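# Plug rack relays into color-matched panel sockets

## Task

Take every relay (a small transparent box topped with a colored button) from the black rack and insert it into the empty panel socket whose color mark matches that button. It counts only when seated fully, like the relays already installed: button facing the same side as theirs, top flush with theirs, and upright. There is no click to signal seating. Any relay in a socket of the wrong color fails the job, and so does any installed relay that ends up lifted partway or tilted. Each relay must stay correctly seated without the robot holding it.

## Robot and tools

Robot: one six-joint arm with a two-finger parallel gripper. A flat block juts about 9 cm from the last joint's axis toward the gripper's +x and rotates with it, so watch it near the panel and rack.

Frame: the scene frame has its origin on the table top right under the arm base, +z up, and +y to the left when facing along +x. The base itself may be slightly tilted. The state line gives end_effector_position (metres) and end_effector_quat_wxyz, plus linear (m/s) and angular (rad/s) velocities. The reported position drifts from the truth, more so at long reach. end_effector_position is the spot between the pads when closed; fingertips extend roughly 19 mm past it when closed and 6 mm when fully open. The fingers point along the gripper's +z and close along its y. While closing, the tips travel about 13 mm further from the arm, so keep that clearance above surfaces.

Tool execute_actions takes "actions": a list holding at most one item, or empty. Empty list: just reports the current state. Motion item: {"rows": [...], "steps": n}, with 1 to 15 rows and steps up to 15 (default 15); each step lasts 1/30 s, one row per step, and the final row repeats to fill leftover steps. Wait item: {"steps": n} with n up to 300, no new command; it returns once n steps have elapsed since the previous result, and your reply time counts toward that. Optional "pictures": false skips images. A refused call sends nothing to the robot.

Each row is a single flat list of 9 numbers for the one arm, in this order: shoulder_pan, shoulder_lift, elbow, wrist_1, wrist_2, wrist_3 (absolute target joint angles in radians, same convention as the Joint positions line, so a row is a joint-space pose, not an offset), then gripper position, force_limit, speed (each in -1..1). Stated joint ranges: pan -3.142..3.142, lift -6.283..6.283, elbow 0.000..3.142, the three wrists -6.283..6.283. A target more than 0.010 rad beyond a range end, and further out than the current angle, is refused; true ends may differ by up to 0.010 rad, and targets past them are clipped, reported as "joint sent to its limit" (possibly about an earlier action). Missing that line does not prove more room exists.

Gripper numbers: position +1 = fully open (85 mm), pads touch near -0.8, and -1 closes until blocked. force_limit maps to pad force of roughly 20 N at -1, 128 N at 0, 235 N at +1 (for a 40 mm object, slow close); thin or tiny items may get less. speed maps to about 20, 85, 150 mm/s at -1, 0, +1; faster closes add up to about 5 to 12 N. To grasp, send -1, keep sending it, and confirm object_status = 2. Codes: 0 moving, 1 blocked while opening, 2 blocked while closing, 3 reached target or pads met. Any new position value (change of 0.01 or more) resets status to 0 briefly and is the only way new force or speed settings apply; to loosen a grip, open first. If a held part slips, the fingers re-close automatically, except after a grip made at force_limit -1, where status stays 2 even if the part is gone. position_measured is in counts: 3 fully open, ~78 = 60 mm, ~130 = 40 mm, ~180 = 20 mm, ~230 pads touching.

Motion behaviour: commands are smoothed with about 0.17 s lag; each step's target is capped at 0.575 rad from the measured angle, and targets implying more than 100 mm of hand travel are scaled back. Big moves may not be finished when the result arrives. Between calls the arm keeps heading to the last row until it nearly stops or a step is HELD; after that only a new action moves or presses it further. HELD marks steps where your row was partly or wholly not sent; "joint command not followed" means the clearance check altered targets (mounts and posts count as arm).

Forces: Wrist force and Wrist torque lines give [x y z] in the gripper's own axes; pressing on something shows force pointing back into the arm. Expect offsets up to about 4 N, noise about 2.4 N, saturation near 50 N; "no reading" is harmless. Joint torques are total drive output with offsets and friction, not a contact gauge. Load limits: 141 N m for pan, lift, elbow; 26.3 N m for each wrist. Reaching one, or 150 N of external force anywhere on arm, tool or load, triggers a 10 s stop that aborts the rest of the call. Holding loads heats motors; a MOTOR HOT line appears at 70 °C and at 85 °C an OVER-TEMPERATURE FAULT brakes the arm for minutes.

Other tools: zoom_image {"camera", "region": [x0,y0,x1,y1]} in image pixels from the top-left, at most 504x504, on cam_head_left, cam_head_right, cam_high, cam_low (896x504) or cam_wrist (504x504 fisheye). finished_scene {"scene": n} ends the current scene irreversibly and reports success.

Avoid: dropping or knocking anything off the table, slams and hard pushes, disturbing installed relays, and finishing while the gripper still supports a relay. Brief outside tugs on held parts or loose objects can happen; recheck after them.

Each tool is called after "Request:" as a command line: name --argument value for each argument, lists and objects as JSON in quotes; but a table of rows of numbers goes row by row, as --pt "numbers of a row", without its own name.

## Session

Request:
execute_actions --actions '[]'

Request:
zoom_image --camera "cam_high" --region '[320, 100, 600, 380]'

Scene clock: 0.00 s of 8400.00 s.
end_effector_position=(+0.6044, +0.3848, +0.3822) position_measured=3 object_status=3 end_effector_quat_wxyz=(-0.405, +0.377, +0.833, -0.001) end_effector_velocity=(-0.000, -0.000, -0.001) end_effector_angular_velocity=(-0.002, +0.001, +0.001)
Joint positions: [ 0.411 -0.588  0.731 -1.059 -1.15   0.941]
Joint velocities: [-0.     0.001  0.    -0.    -0.002  0.   ]
Joint torques (N m, as the arm reports them, + toward a larger angle): no reading
Wrist force (N, on the end effector, along its own x y z axes, offset not removed): no reading
Wrist torque (N m, same axes, about the end effector's origin, offset not removed): no reading
camera_calibration (this result's frames):
cam_wrist: T_world_to_cam=[[0.613621, 0.704297, -0.356979, -0.498029], [0.522074, -0.701063, -0.485746, 0.170218], [-0.592374, 0.111694, -0.797883, 0.769134], [0, 0, 0, 1]] pos_world=[0.672351, 0.384186, 0.518576]

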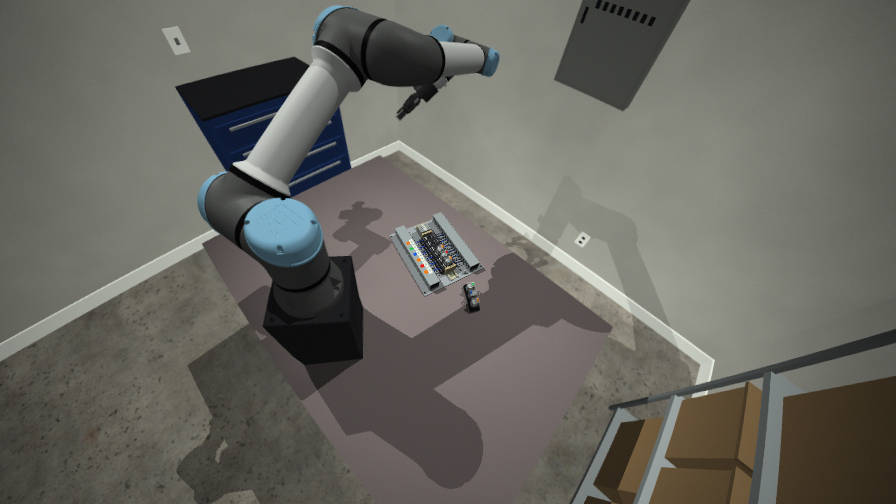

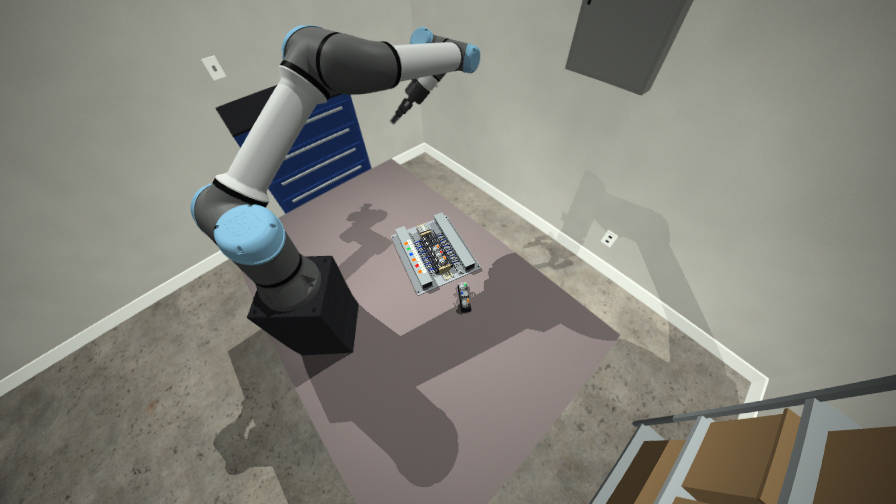

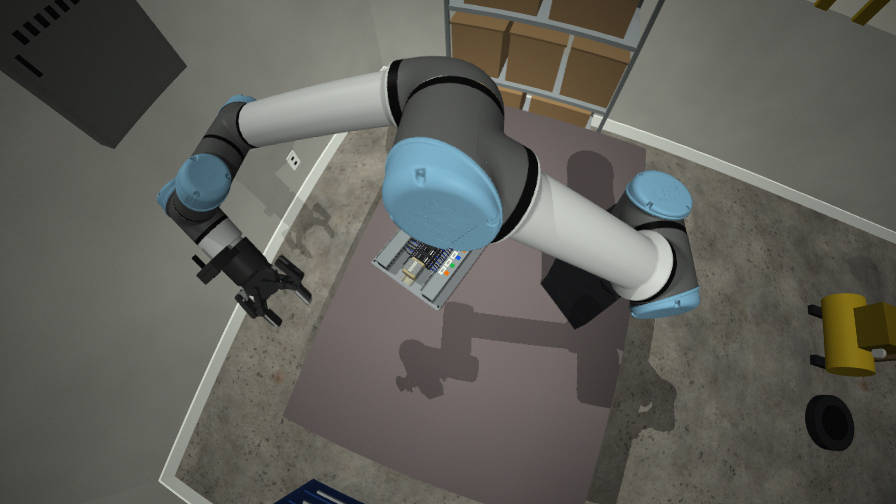

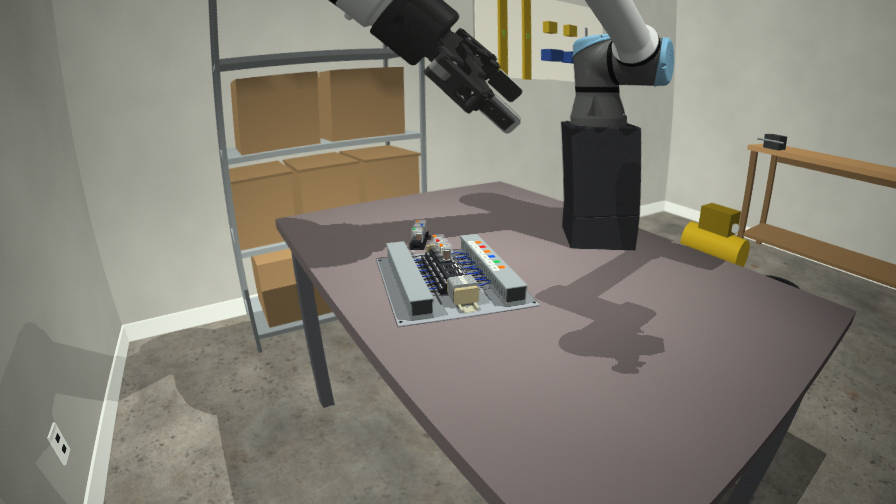

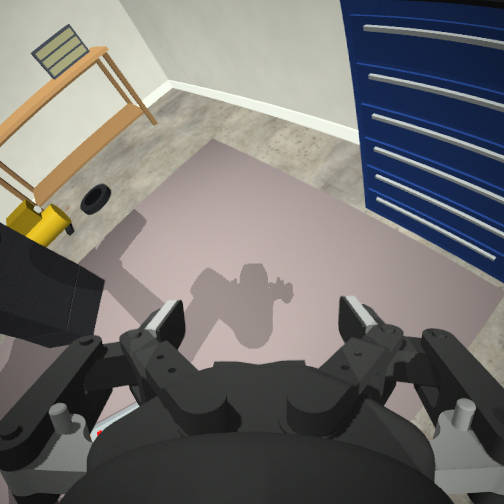

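Region (320, 100, 600, 380) of cam_high's 896x504 image, scaled by 1.800, with more detail than that image has.

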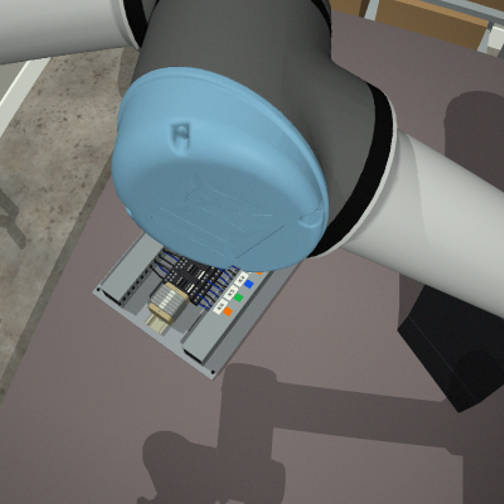

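Use the same viewing pose.

Request:
execute_actions --actions '[{"rows":[[-0.498,-1.202,2.193,-2.635,-1.567,0.89,1,0,0]]}]' --pictures false

Request:
execute_actions --actions '[{"steps":90}]'

Request:
zoom_image --camera "cam_wrist" --region '[100, 0, 400, 350]'

Scene clock: 2.93 s of 8400.00 s.
end_effector_position=(+0.6764, +0.1583, +0.4116) position_measured=3 object_status=3 end_effector_quat_wxyz=(-0.268, +0.471, +0.840, +0.031) end_effector_velocity=(+0.066, -0.529, +0.004) end_effector_angular_velocity=(-0.326, -0.435, -0.518)
Joint positions: [ 0.13  -0.837  1.013 -1.341 -1.324  0.919]
Joint velocities: [-0.672 -0.469  0.671 -0.666 -0.31  -0.038]
Joint torques (N m, as the arm reports them, + toward a larger angle): [-18.12 -67.36  -9.71  -4.95  -2.37  -3.25]
Wrist force (N, on the end effector, along its own x y z axes, offset not removed): [-1.3 -4.0 0.5]
Wrist torque (N m, same axes, about the end effector's origin, offset not removed): [-0.95 0.11 0.15]
Steps of this call (steps 1 to 73: nothing new was sent; steps 74 to 88: all 15 steps of this action). Readings (joint positions | what the end effector reports):
74: [0.411 -0.588 0.732 -1.060 -1.150 0.941] | position_measured=3 object_status=3
75: [0.405 -0.595 0.738 -1.066 -1.157 0.940] | position_measured=3 object_status=3
77: [0.365 -0.634 0.778 -1.106 -1.187 0.936] | position_measured=3 object_status=3
81: [0.283 -0.714 0.860 -1.188 -1.241 0.929] | position_measured=3 object_status=3
88: the state above

Scene clock: 5.93 s of 8400.00 s.
end_effector_position=(+0.4602, -0.2002, +0.2473) position_measured=3 object_status=3 end_effector_quat_wxyz=(-0.001, +0.707, +0.707, +0.001) end_effector_velocity=(+0.000, -0.000, +0.000) end_effector_angular_velocity=(-0.000, -0.002, -0.000)
Joint positions: [-0.498 -1.202  2.193 -2.635 -1.567  0.89 ]
Joint velocities: [-0.    -0.001  0.    -0.001  0.001  0.   ]
Joint torques (N m, as the arm reports them, + toward a larger angle): [-12.37 -44.97  -7.69  -5.68  -1.62  -3.17]
Wrist force (N, on the end effector, along its own x y z axes, offset not removed): [-0.8 -3.4 -0.1]
Wrist torque (N m, same axes, about the end effector's origin, offset not removed): [-0.80 0.15 0.13]
Steps of this call (steps 1 to 60: the robot went on to your last target; steps 61 to 90: nothing new was sent). Readings (joint positions | what the end effector reports):
1: [0.107 -0.852 1.035 -1.364 -1.334 0.918] | position_measured=3 object_status=3
2: [0.084 -0.867 1.058 -1.387 -1.344 0.917] | position_measured=3 object_status=3
4: [0.038 -0.896 1.105 -1.433 -1.363 0.914] | position_measured=3 object_status=3
8: [-0.057 -0.951 1.207 -1.535 -1.400 0.910] | position_measured=3 object_status=3
90: the state above
The arm was judged still, so your last target was given up. Only a new action makes it travel on or press farther. Fingers that are still opening or closing keep moving.
camera_calibration (this result's frames):
cam_wrist: T_world_to_cam=[[0.998585, -0.0355707, -0.0395273, -0.449479], [-0.0252335, -0.971284, 0.236582, -0.211049], [-0.0468076, -0.235249, -0.970807, 0.363669], [0, 0, 0, 1]] pos_world=[0.46054, -0.135424, 0.385217]

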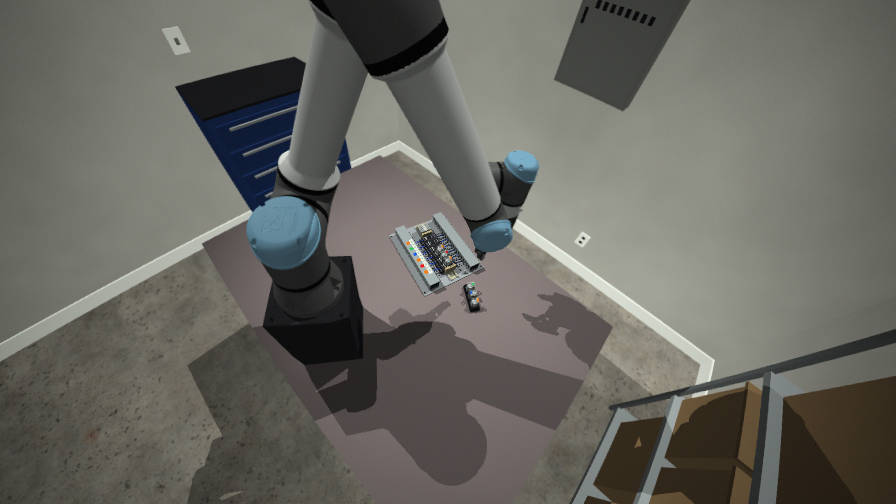

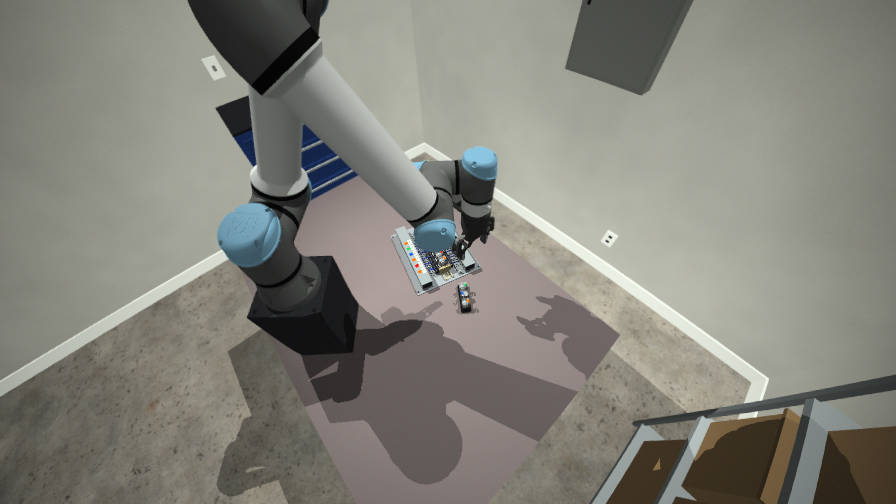

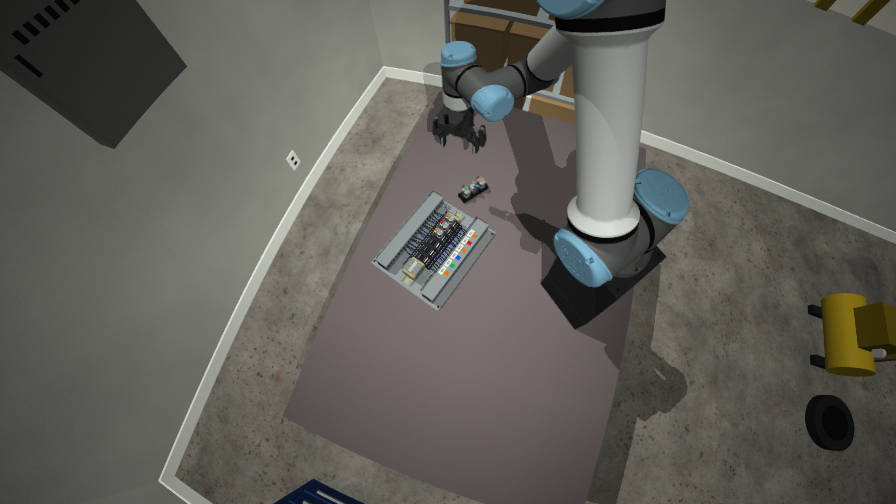

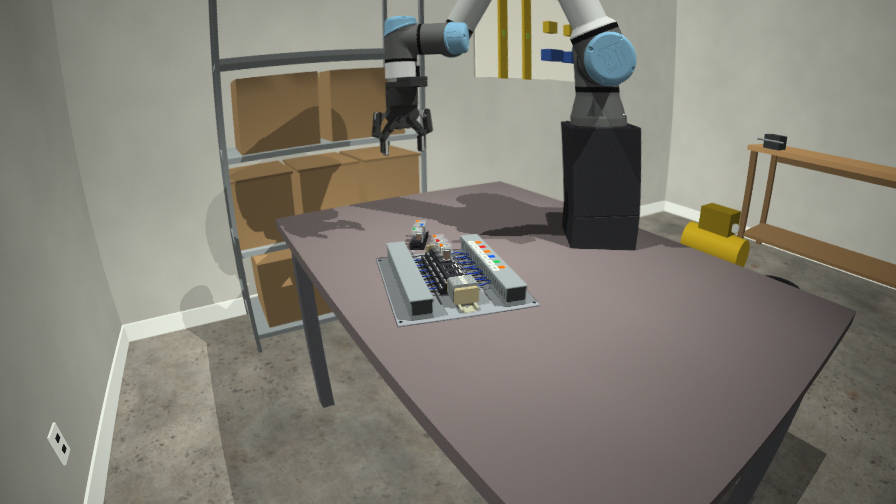

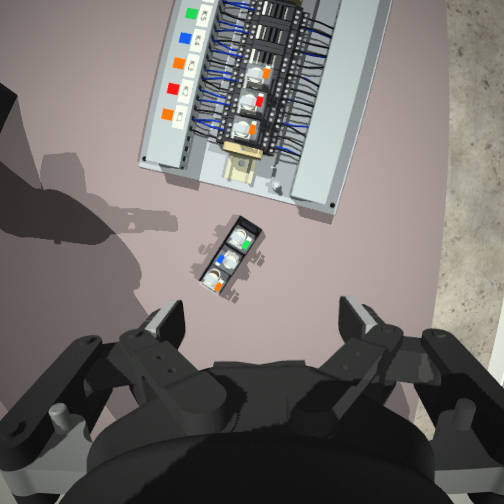

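Region (100, 0, 400, 350) of cam_wrist's 504x504 image, scaled by 1.440, with more detail than that image has; it fills the left 432 columns of this view, and the rest is white.

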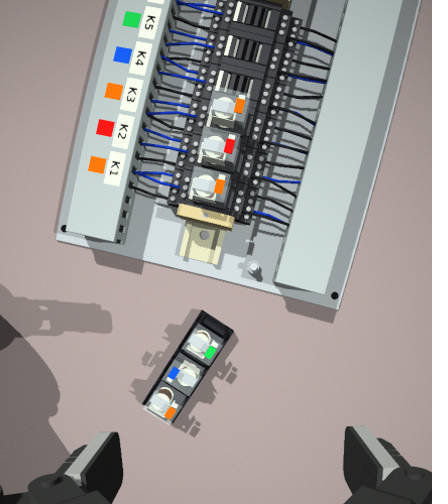

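Request:
execute_actions --actions '[{"rows":[[-0.5435,-0.8108,2.2281,-3.0613,-1.564,1.4605,-0.05,-0.5,0]]}]' --pictures false

Request:
execute_actions --actions '[{"steps":30}]'

Request:
zoom_image --camera "cam_wrist" --region '[190, 200, 350, 360]'

Scene clock: 16.30 s of 8400.00 s.
end_effector_position=(+0.4327, -0.2043, +0.1068) position_measured=94 object_status=0 end_effector_quat_wxyz=(-0.001, +0.881, +0.474, +0.000) end_effector_velocity=(-0.016, +0.005, -0.054) end_effector_angular_velocity=(-0.006, -0.006, -0.284)
Joint positions: [-0.542 -0.829  2.227 -3.041 -1.564  1.43 ]
Joint velocities: [-0.014  0.155  0.01  -0.174  0.001  0.27 ]
Joint torques (N m, as the arm reports them, + toward a larger angle): [-12.23 -32.4    1.71  -6.1    1.68   3.37]
Wrist force (N, on the end effector, along its own x y z axes, offset not removed): [0.2 -2.8 0.1]
Wrist torque (N m, same axes, about the end effector's origin, offset not removed): [-0.67 -0.17 0.15]
Steps of this call (steps 1 to 90: nothing new was sent; then 6.87 s passed at rest; steps 91 to 105: all 15 steps of this action). Readings (joint positions | what the end effector reports):
91: [-0.498 -1.202 2.193 -2.635 -1.567 0.890] | position_measured=3 object_status=0
92: [-0.502 -1.195 2.196 -2.643 -1.567 0.897] | position_measured=4 object_status=0
94: [-0.513 -1.130 2.205 -2.709 -1.566 0.964] | position_measured=13 object_status=0
98: [-0.531 -0.948 2.219 -2.907 -1.565 1.221] | position_measured=41 object_status=0
105: the state above

Scene clock: 17.30 s of 8400.00 s.
end_effector_position=(+0.4309, -0.2036, +0.1006) position_measured=135 object_status=3 end_effector_quat_wxyz=(-0.001, +0.888, +0.459, +0.000) end_effector_velocity=(+0.000, -0.000, +0.000) end_effector_angular_velocity=(-0.000, -0.001, -0.000)
Joint positions: [-0.543 -0.811  2.228 -3.061 -1.564  1.46 ]
Joint velocities: [-0.    -0.001 -0.     0.     0.     0.   ]
Joint torques (N m, as the arm reports them, + toward a larger angle): [-12.93 -28.83   2.41  -5.71   1.7    2.86]
Wrist force (N, on the end effector, along its own x y z axes, offset not removed): [0.3 -3.6 -0.1]
Wrist torque (N m, same axes, about the end effector's origin, offset not removed): [-0.81 -0.17 0.18]
Steps of this call (steps 1 to 30: the robot went on to your last target). Readings (joint positions | what the end effector reports):
1: [-0.542 -0.824 2.227 -3.046 -1.564 1.437] | position_measured=101 object_status=0
2: [-0.543 -0.821 2.227 -3.050 -1.564 1.443] | position_measured=109 object_status=0
4: [-0.543 -0.816 2.228 -3.055 -1.564 1.451] | position_measured=124 object_status=0
8: [-0.543 -0.813 2.228 -3.059 -1.564 1.458] | position_measured=135 object_status=0
30: the state above
The arm was judged still, so your last target was given up. Only a new action makes it travel on or press farther. Fingers that are still opening or closing keep moving.
camera_calibration (this result's frames):
cam_wrist: T_world_to_cam=[[0.794519, -0.605886, -0.0405119, -0.454227], [-0.581394, -0.778265, 0.237244, 0.0984784], [-0.175272, -0.164941, -0.970605, 0.288752], [0, 0, 0, 1]] pos_world=[0.468757, -0.15094, 0.238499]

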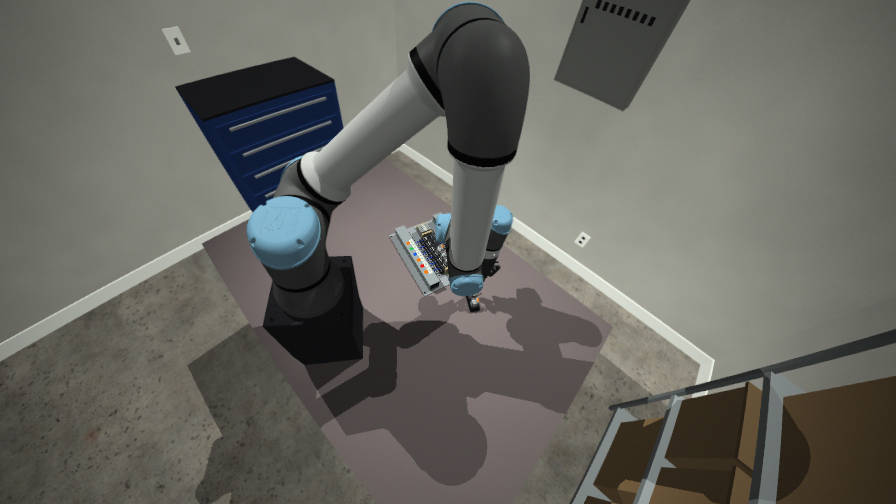

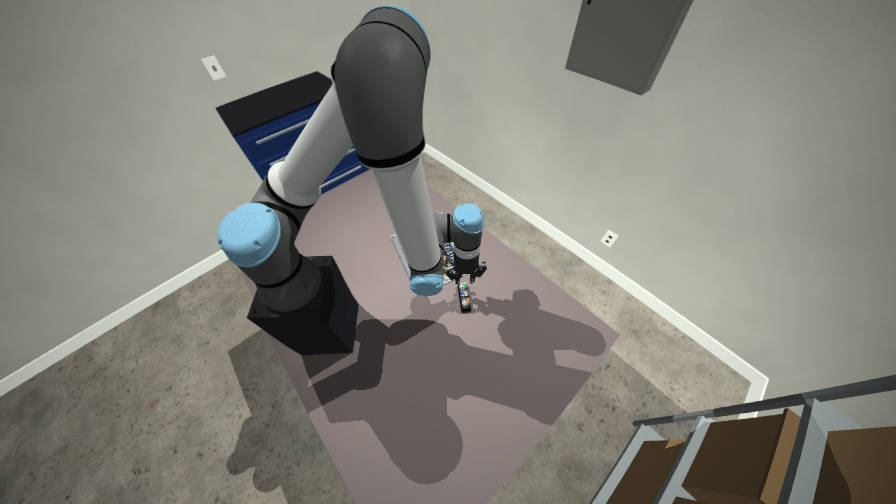

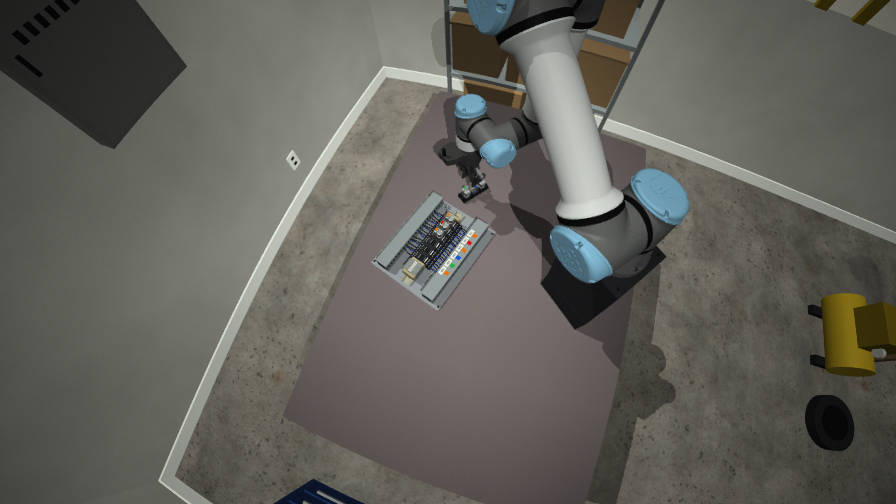

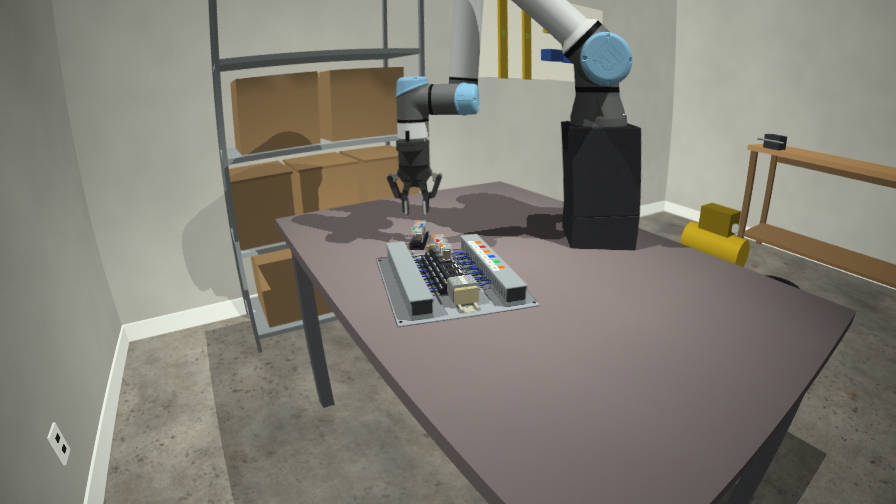

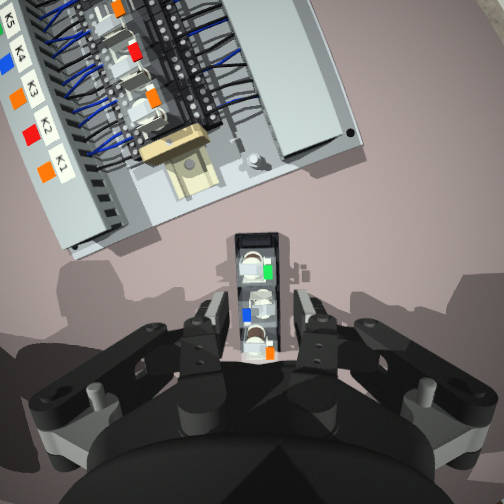

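Region (190, 200, 350, 360) of cam_wrist's 504x504 image, scaled by 3.150, with more detail than that image has.

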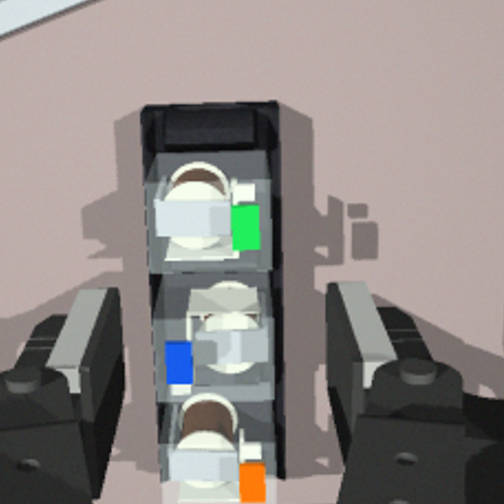

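Request:
execute_actions --actions '[{"rows":[[-0.527,-0.81,2.239,-3.073,-1.564,1.477,-0.05,-0.5,0],[-0.527,-0.81,2.239,-3.073,-1.564,1.477,-0.05,-0.5,0],[-0.527,-0.81,2.239,-3.073,-1.564,1.477,-0.05,-0.5,0],[-0.527,-0.76,2.224,-3.108,-1.564,1.477,-0.05,-0.5,0],[-0.5265,-0.7077,2.2067,-3.143,-1.564,1.477,-0.05,-0.5,0]]}]' --pictures false

Request:
execute_actions --actions '[{"steps":12}]'

Request:
zoom_image --camera "cam_wrist" --region '[190, 200, 350, 360]'

Scene clock: 24.43 s of 8400.00 s.
end_effector_position=(+0.4312, -0.1937, +0.0678) position_measured=135 object_status=3 end_effector_quat_wxyz=(-0.001, +0.888, +0.460, +0.001) end_effector_velocity=(-0.002, +0.003, -0.019) end_effector_angular_velocity=(+0.000, +0.003, +0.000)
Joint positions: [-0.527 -0.714  2.208 -3.139 -1.564  1.477]
Joint velocities: [ 0.003  0.055 -0.015 -0.038 -0.002  0.003]
Joint torques (N m, as the arm reports them, + toward a larger angle): [ 13.03 -31.46 -10.69  -5.56   1.12   2.93]
Wrist force (N, on the end effector, along its own x y z axes, offset not removed): [-1.1 -3.1 -0.1]
Wrist torque (N m, same axes, about the end effector's origin, offset not removed): [-0.86 0.12 0.07]
Steps of this call (steps 1 to 90: nothing new was sent; then 3.63 s passed at rest; steps 91 to 105: all 15 steps of this action). Readings (joint positions | what the end effector reports):
91: [-0.543 -0.811 2.228 -3.061 -1.564 1.461] | position_measured=135 object_status=3
92: [-0.541 -0.811 2.230 -3.063 -1.564 1.463] | position_measured=135 object_status=3
94: [-0.536 -0.810 2.233 -3.067 -1.564 1.469] | position_measured=135 object_status=3
98: [-0.530 -0.756 2.220 -3.109 -1.564 1.474] | position_measured=135 object_status=3
105: the state above

Scene clock: 24.83 s of 8400.00 s.
end_effector_position=(+0.4311, -0.1934, +0.0657) position_measured=135 object_status=3 end_effector_quat_wxyz=(-0.001, +0.888, +0.460, +0.001) end_effector_velocity=(+0.000, +0.000, +0.000) end_effector_angular_velocity=(-0.001, -0.000, +0.001)
Joint positions: [-0.527 -0.708  2.207 -3.143 -1.564  1.477]
Joint velocities: [ 0.001 -0.    -0.    -0.    -0.     0.   ]
Joint torques (N m, as the arm reports them, + toward a larger angle): [ 15.27 -30.23  -9.96  -5.81   0.56   2.87]
Wrist force (N, on the end effector, along its own x y z axes, offset not removed): [-0.1 -3.1 -1.4]
Wrist torque (N m, same axes, about the end effector's origin, offset not removed): [-0.72 -0.08 0.15]
Steps of this call (steps 1 to 12: the robot went on to your last target). Readings (joint positions | what the end effector reports):
1: [-0.527 -0.712 2.208 -3.140 -1.564 1.477] | position_measured=135 object_status=3
2: [-0.527 -0.711 2.208 -3.141 -1.564 1.477] | position_measured=135 object_status=3
4: [-0.527 -0.710 2.207 -3.142 -1.564 1.477] | position_measured=135 object_status=3
8: [-0.527 -0.708 2.207 -3.143 -1.564 1.477] | position_measured=135 object_status=3
12: the state above
camera_calibration (this result's frames):
cam_wrist: T_world_to_cam=[[0.79482, -0.605491, -0.040522, -0.449657], [-0.581225, -0.778762, 0.236022, 0.114755], [-0.174467, -0.164043, -0.970902, 0.2564], [0, 0, 0, 1]] pos_world=[0.468829, -0.140836, 0.203633]

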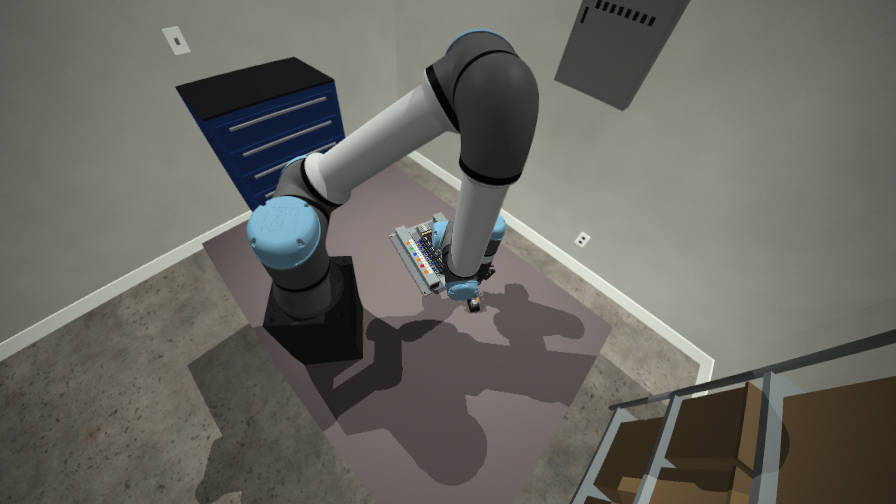

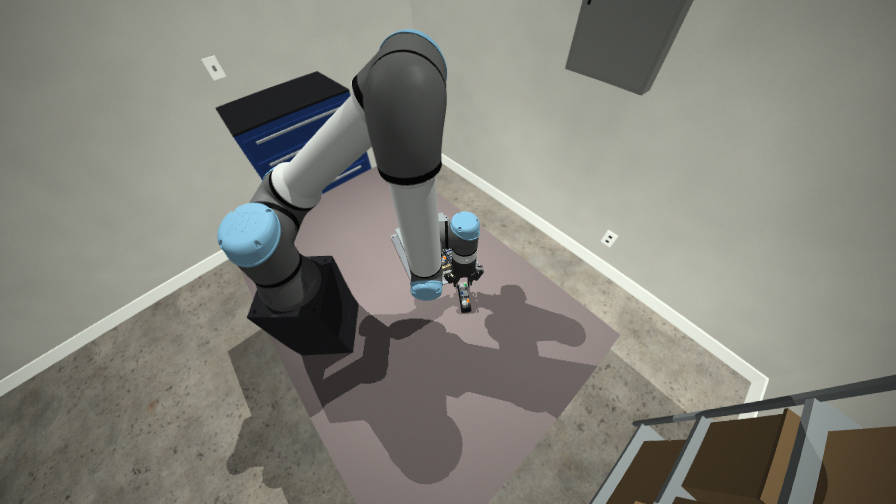

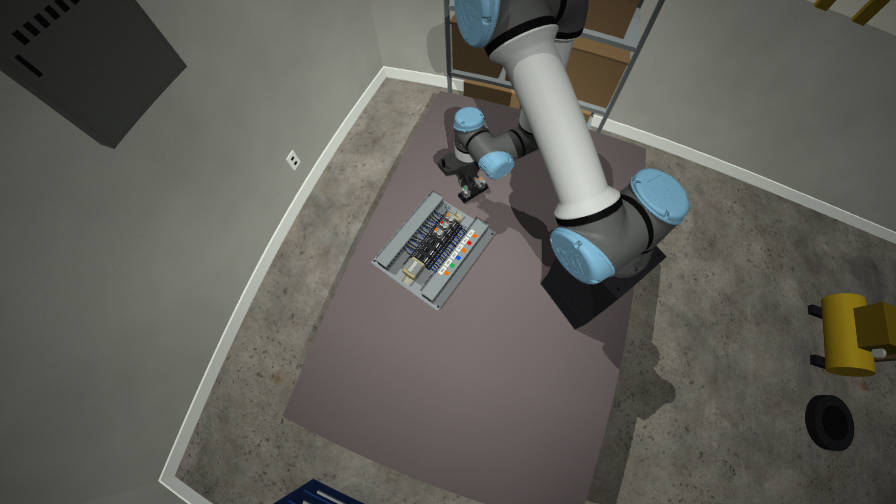

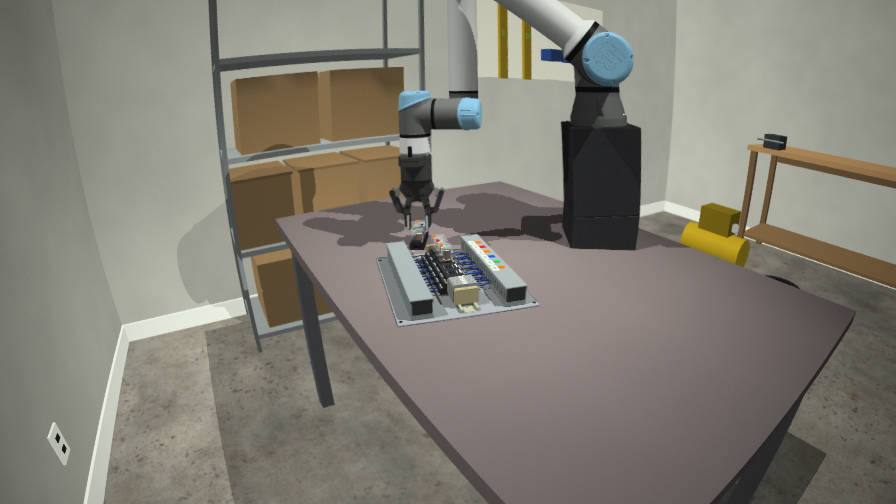

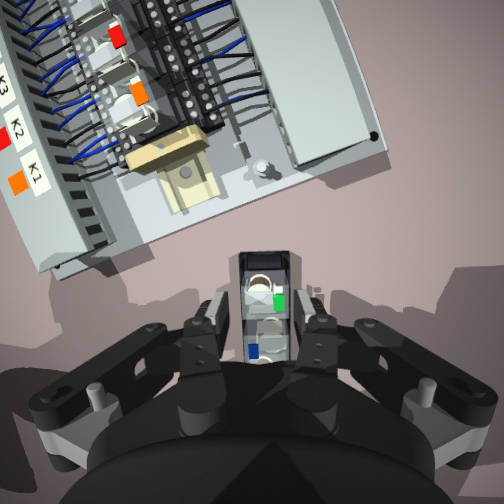

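Region (190, 200, 350, 360) of cam_wrist's 504x504 image, scaled by 3.150, with more detail than that image has.

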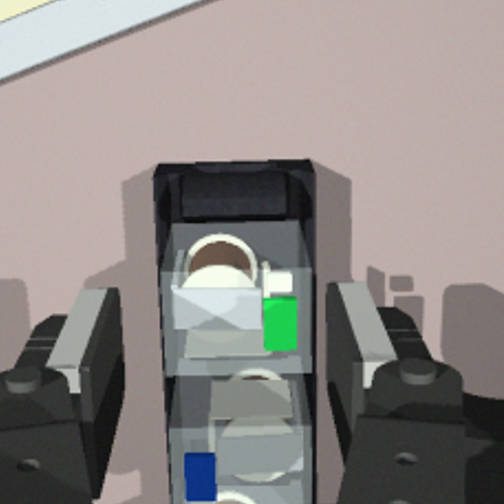

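Request:
execute_actions --actions '[{"rows":[[-0.5226,-0.7077,2.1995,-3.1358,-1.564,1.481,-0.05,-0.5,-0.5],[-0.5226,-0.7077,2.1995,-3.1358,-1.564,1.481,-0.05,-0.5,-0.5],[-0.5226,-0.7077,2.1995,-3.1358,-1.564,1.481,-0.05,-0.5,-0.5],[-0.5226,-0.7077,2.1995,-3.1358,-1.564,1.481,-0.05,-0.5,-0.5],[-0.5224,-0.6479,2.1766,-3.1727,-1.564,1.481,-0.05,-0.5,-0.5]]}]' --pictures false

Request:
execute_actions --actions '[{"steps":10}]' --pictures false

Request:
execute_actions --actions '[{"rows":[[-0.5224,-0.6479,2.1766,-3.1727,-1.564,1.481,-1,-0.5,-0.5]]}]'

Request:
zoom_image --camera "cam_wrist" --region '[190, 200, 350, 360]'

Scene clock: 34.00 s of 8400.00 s.
end_effector_position=(+0.4340, -0.1935, +0.0464) position_measured=135 object_status=3 end_effector_quat_wxyz=(-0.001, +0.888, +0.460, +0.001) end_effector_velocity=(-0.000, +0.001, -0.013) end_effector_angular_velocity=(+0.000, +0.001, +0.001)
Joint positions: [-0.522 -0.652  2.178 -3.17  -1.564  1.481]
Joint velocities: [ 0.002  0.036 -0.014 -0.021 -0.     0.001]
Joint torques (N m, as the arm reports them, + toward a larger angle): [ 15.37 -31.53  -8.49  -5.7   -1.11   2.86]
Wrist force (N, on the end effector, along its own x y z axes, offset not removed): [0.6 -3.9 0.8]
Wrist torque (N m, same axes, about the end effector's origin, offset not removed): [-0.90 -0.22 0.13]
Steps of this call (steps 1 to 15: the robot went on to your last target; steps 16 to 90: nothing new was sent; then 5.67 s passed at rest; steps 91 to 105: all 15 steps of this action). Readings (joint positions | what the end effector reports):
91: [-0.526 -0.708 2.207 -3.143 -1.564 1.477] | position_measured=135 object_status=3
92: [-0.526 -0.708 2.206 -3.142 -1.564 1.478] | position_measured=135 object_status=3
94: [-0.525 -0.708 2.203 -3.140 -1.564 1.479] | position_measured=135 object_status=3
98: [-0.523 -0.680 2.189 -3.155 -1.564 1.480] | position_measured=135 object_status=3
105: the state above

Scene clock: 34.33 s of 8400.00 s.
end_effector_position=(+0.4340, -0.1934, +0.0450) position_measured=135 object_status=3 end_effector_quat_wxyz=(-0.001, +0.888, +0.460, +0.001) end_effector_velocity=(+0.001, +0.000, -0.000) end_effector_angular_velocity=(-0.000, -0.001, +0.001)
Joint positions: [-0.522 -0.648  2.177 -3.173 -1.564  1.481]
Joint velocities: [ 0.001  0.001 -0.001 -0.001  0.001  0.   ]
Joint torques (N m, as the arm reports them, + toward a larger angle): [ 14.35 -30.18 -10.25  -5.59  -1.03   2.7 ]
Wrist force (N, on the end effector, along its own x y z axes, offset not removed): [0.2 -4.1 -0.5]
Wrist torque (N m, same axes, about the end effector's origin, offset not removed): [-0.92 -0.17 0.08]
Steps of this call (steps 1 to 10: the robot went on to your last target). Readings (joint positions | what the end effector reports):
1: [-0.522 -0.651 2.178 -3.171 -1.564 1.481] | position_measured=135 object_status=3
2: [-0.522 -0.650 2.178 -3.171 -1.564 1.481] | position_measured=135 object_status=3
4: [-0.522 -0.649 2.177 -3.172 -1.564 1.481] | position_measured=135 object_status=3
8: [-0.522 -0.648 2.177 -3.172 -1.564 1.481] | position_measured=135 object_status=3
10: the state above

Scene clock: 34.83 s of 8400.00 s.
end_effector_position=(+0.4340, -0.1934, +0.0450) position_measured=164 object_status=2 end_effector_quat_wxyz=(-0.001, +0.888, +0.460, +0.001) end_effector_velocity=(-0.001, +0.001, -0.001) end_effector_angular_velocity=(+0.001, +0.001, +0.000)
Joint positions: [-0.522 -0.648  2.177 -3.173 -1.564  1.481]
Joint velocities: [ 0.     0.002  0.    -0.     0.    -0.   ]
Joint torques (N m, as the arm reports them, + toward a larger angle): [ 14.13 -29.39 -10.33  -4.84  -0.71   2.85]
Wrist force (N, on the end effector, along its own x y z axes, offset not removed): [-0.2 -4.5 -10.2]
Wrist torque (N m, same axes, about the end effector's origin, offset not removed): [-0.49 -0.08 0.11]
Steps of this call (steps 1 to 15: all 15 steps of this action). Readings (joint positions | what the end effector reports):
1: [-0.522 -0.648 2.177 -3.173 -1.564 1.481] | position_measured=135 object_status=0
2: [-0.522 -0.648 2.177 -3.173 -1.564 1.481] | position_measured=136 object_status=0
4: [-0.522 -0.648 2.177 -3.173 -1.564 1.481] | position_measured=142 object_status=0
8: [-0.522 -0.648 2.177 -3.173 -1.564 1.481] | position_measured=159 object_status=0
15: the state above
camera_calibration (this result's frames):
cam_wrist: T_world_to_cam=[[0.794884, -0.605407, -0.0405147, -0.452827], [-0.581194, -0.77887, 0.235746, 0.121285], [-0.174278, -0.163844, -0.97097, 0.236719], [0, 0, 0, 1]] pos_world=[0.47169, -0.140894, 0.182908]

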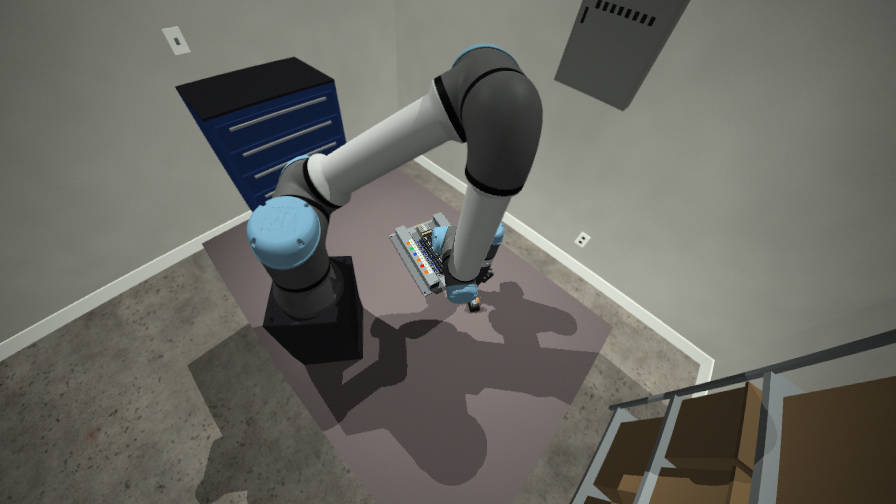

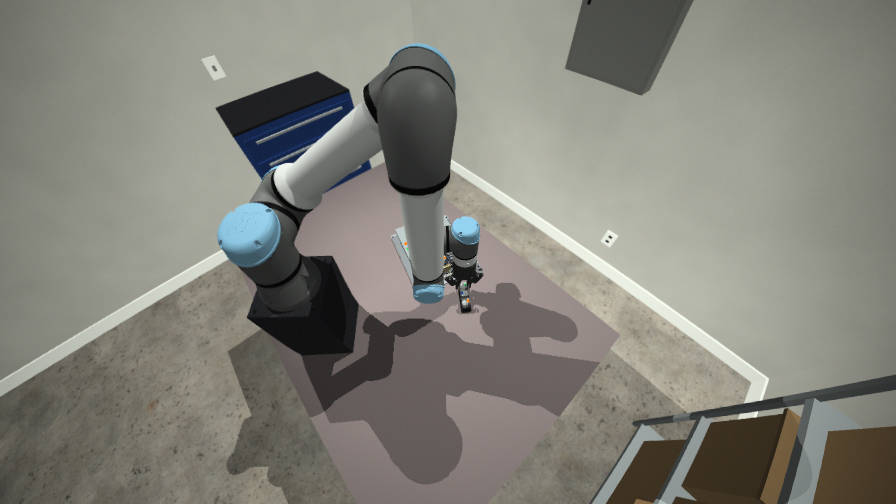

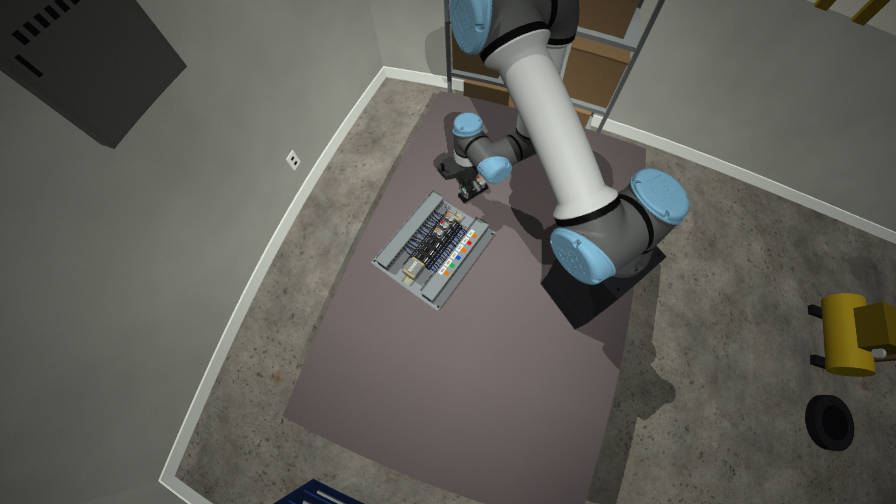

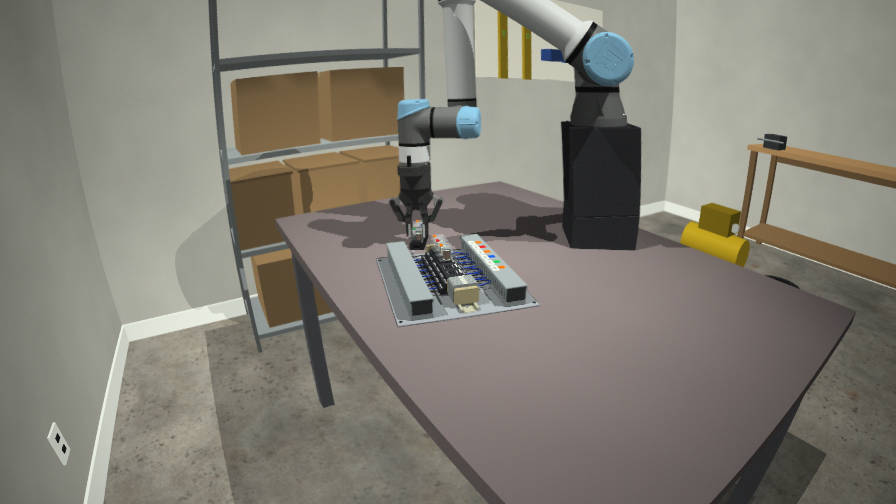

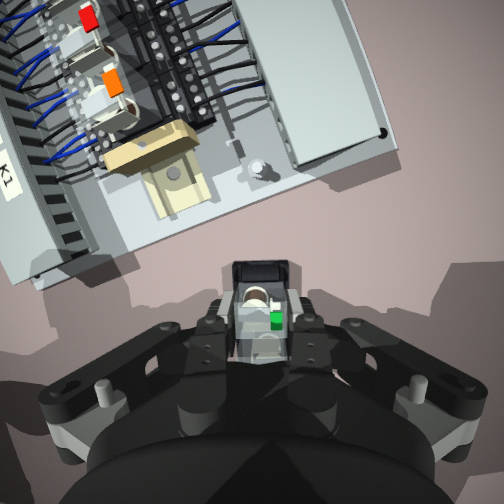

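Region (190, 200, 350, 360) of cam_wrist's 504x504 image, scaled by 3.150, with more detail than that image has.

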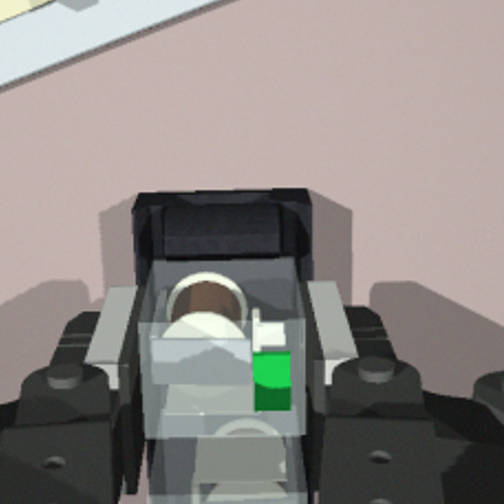

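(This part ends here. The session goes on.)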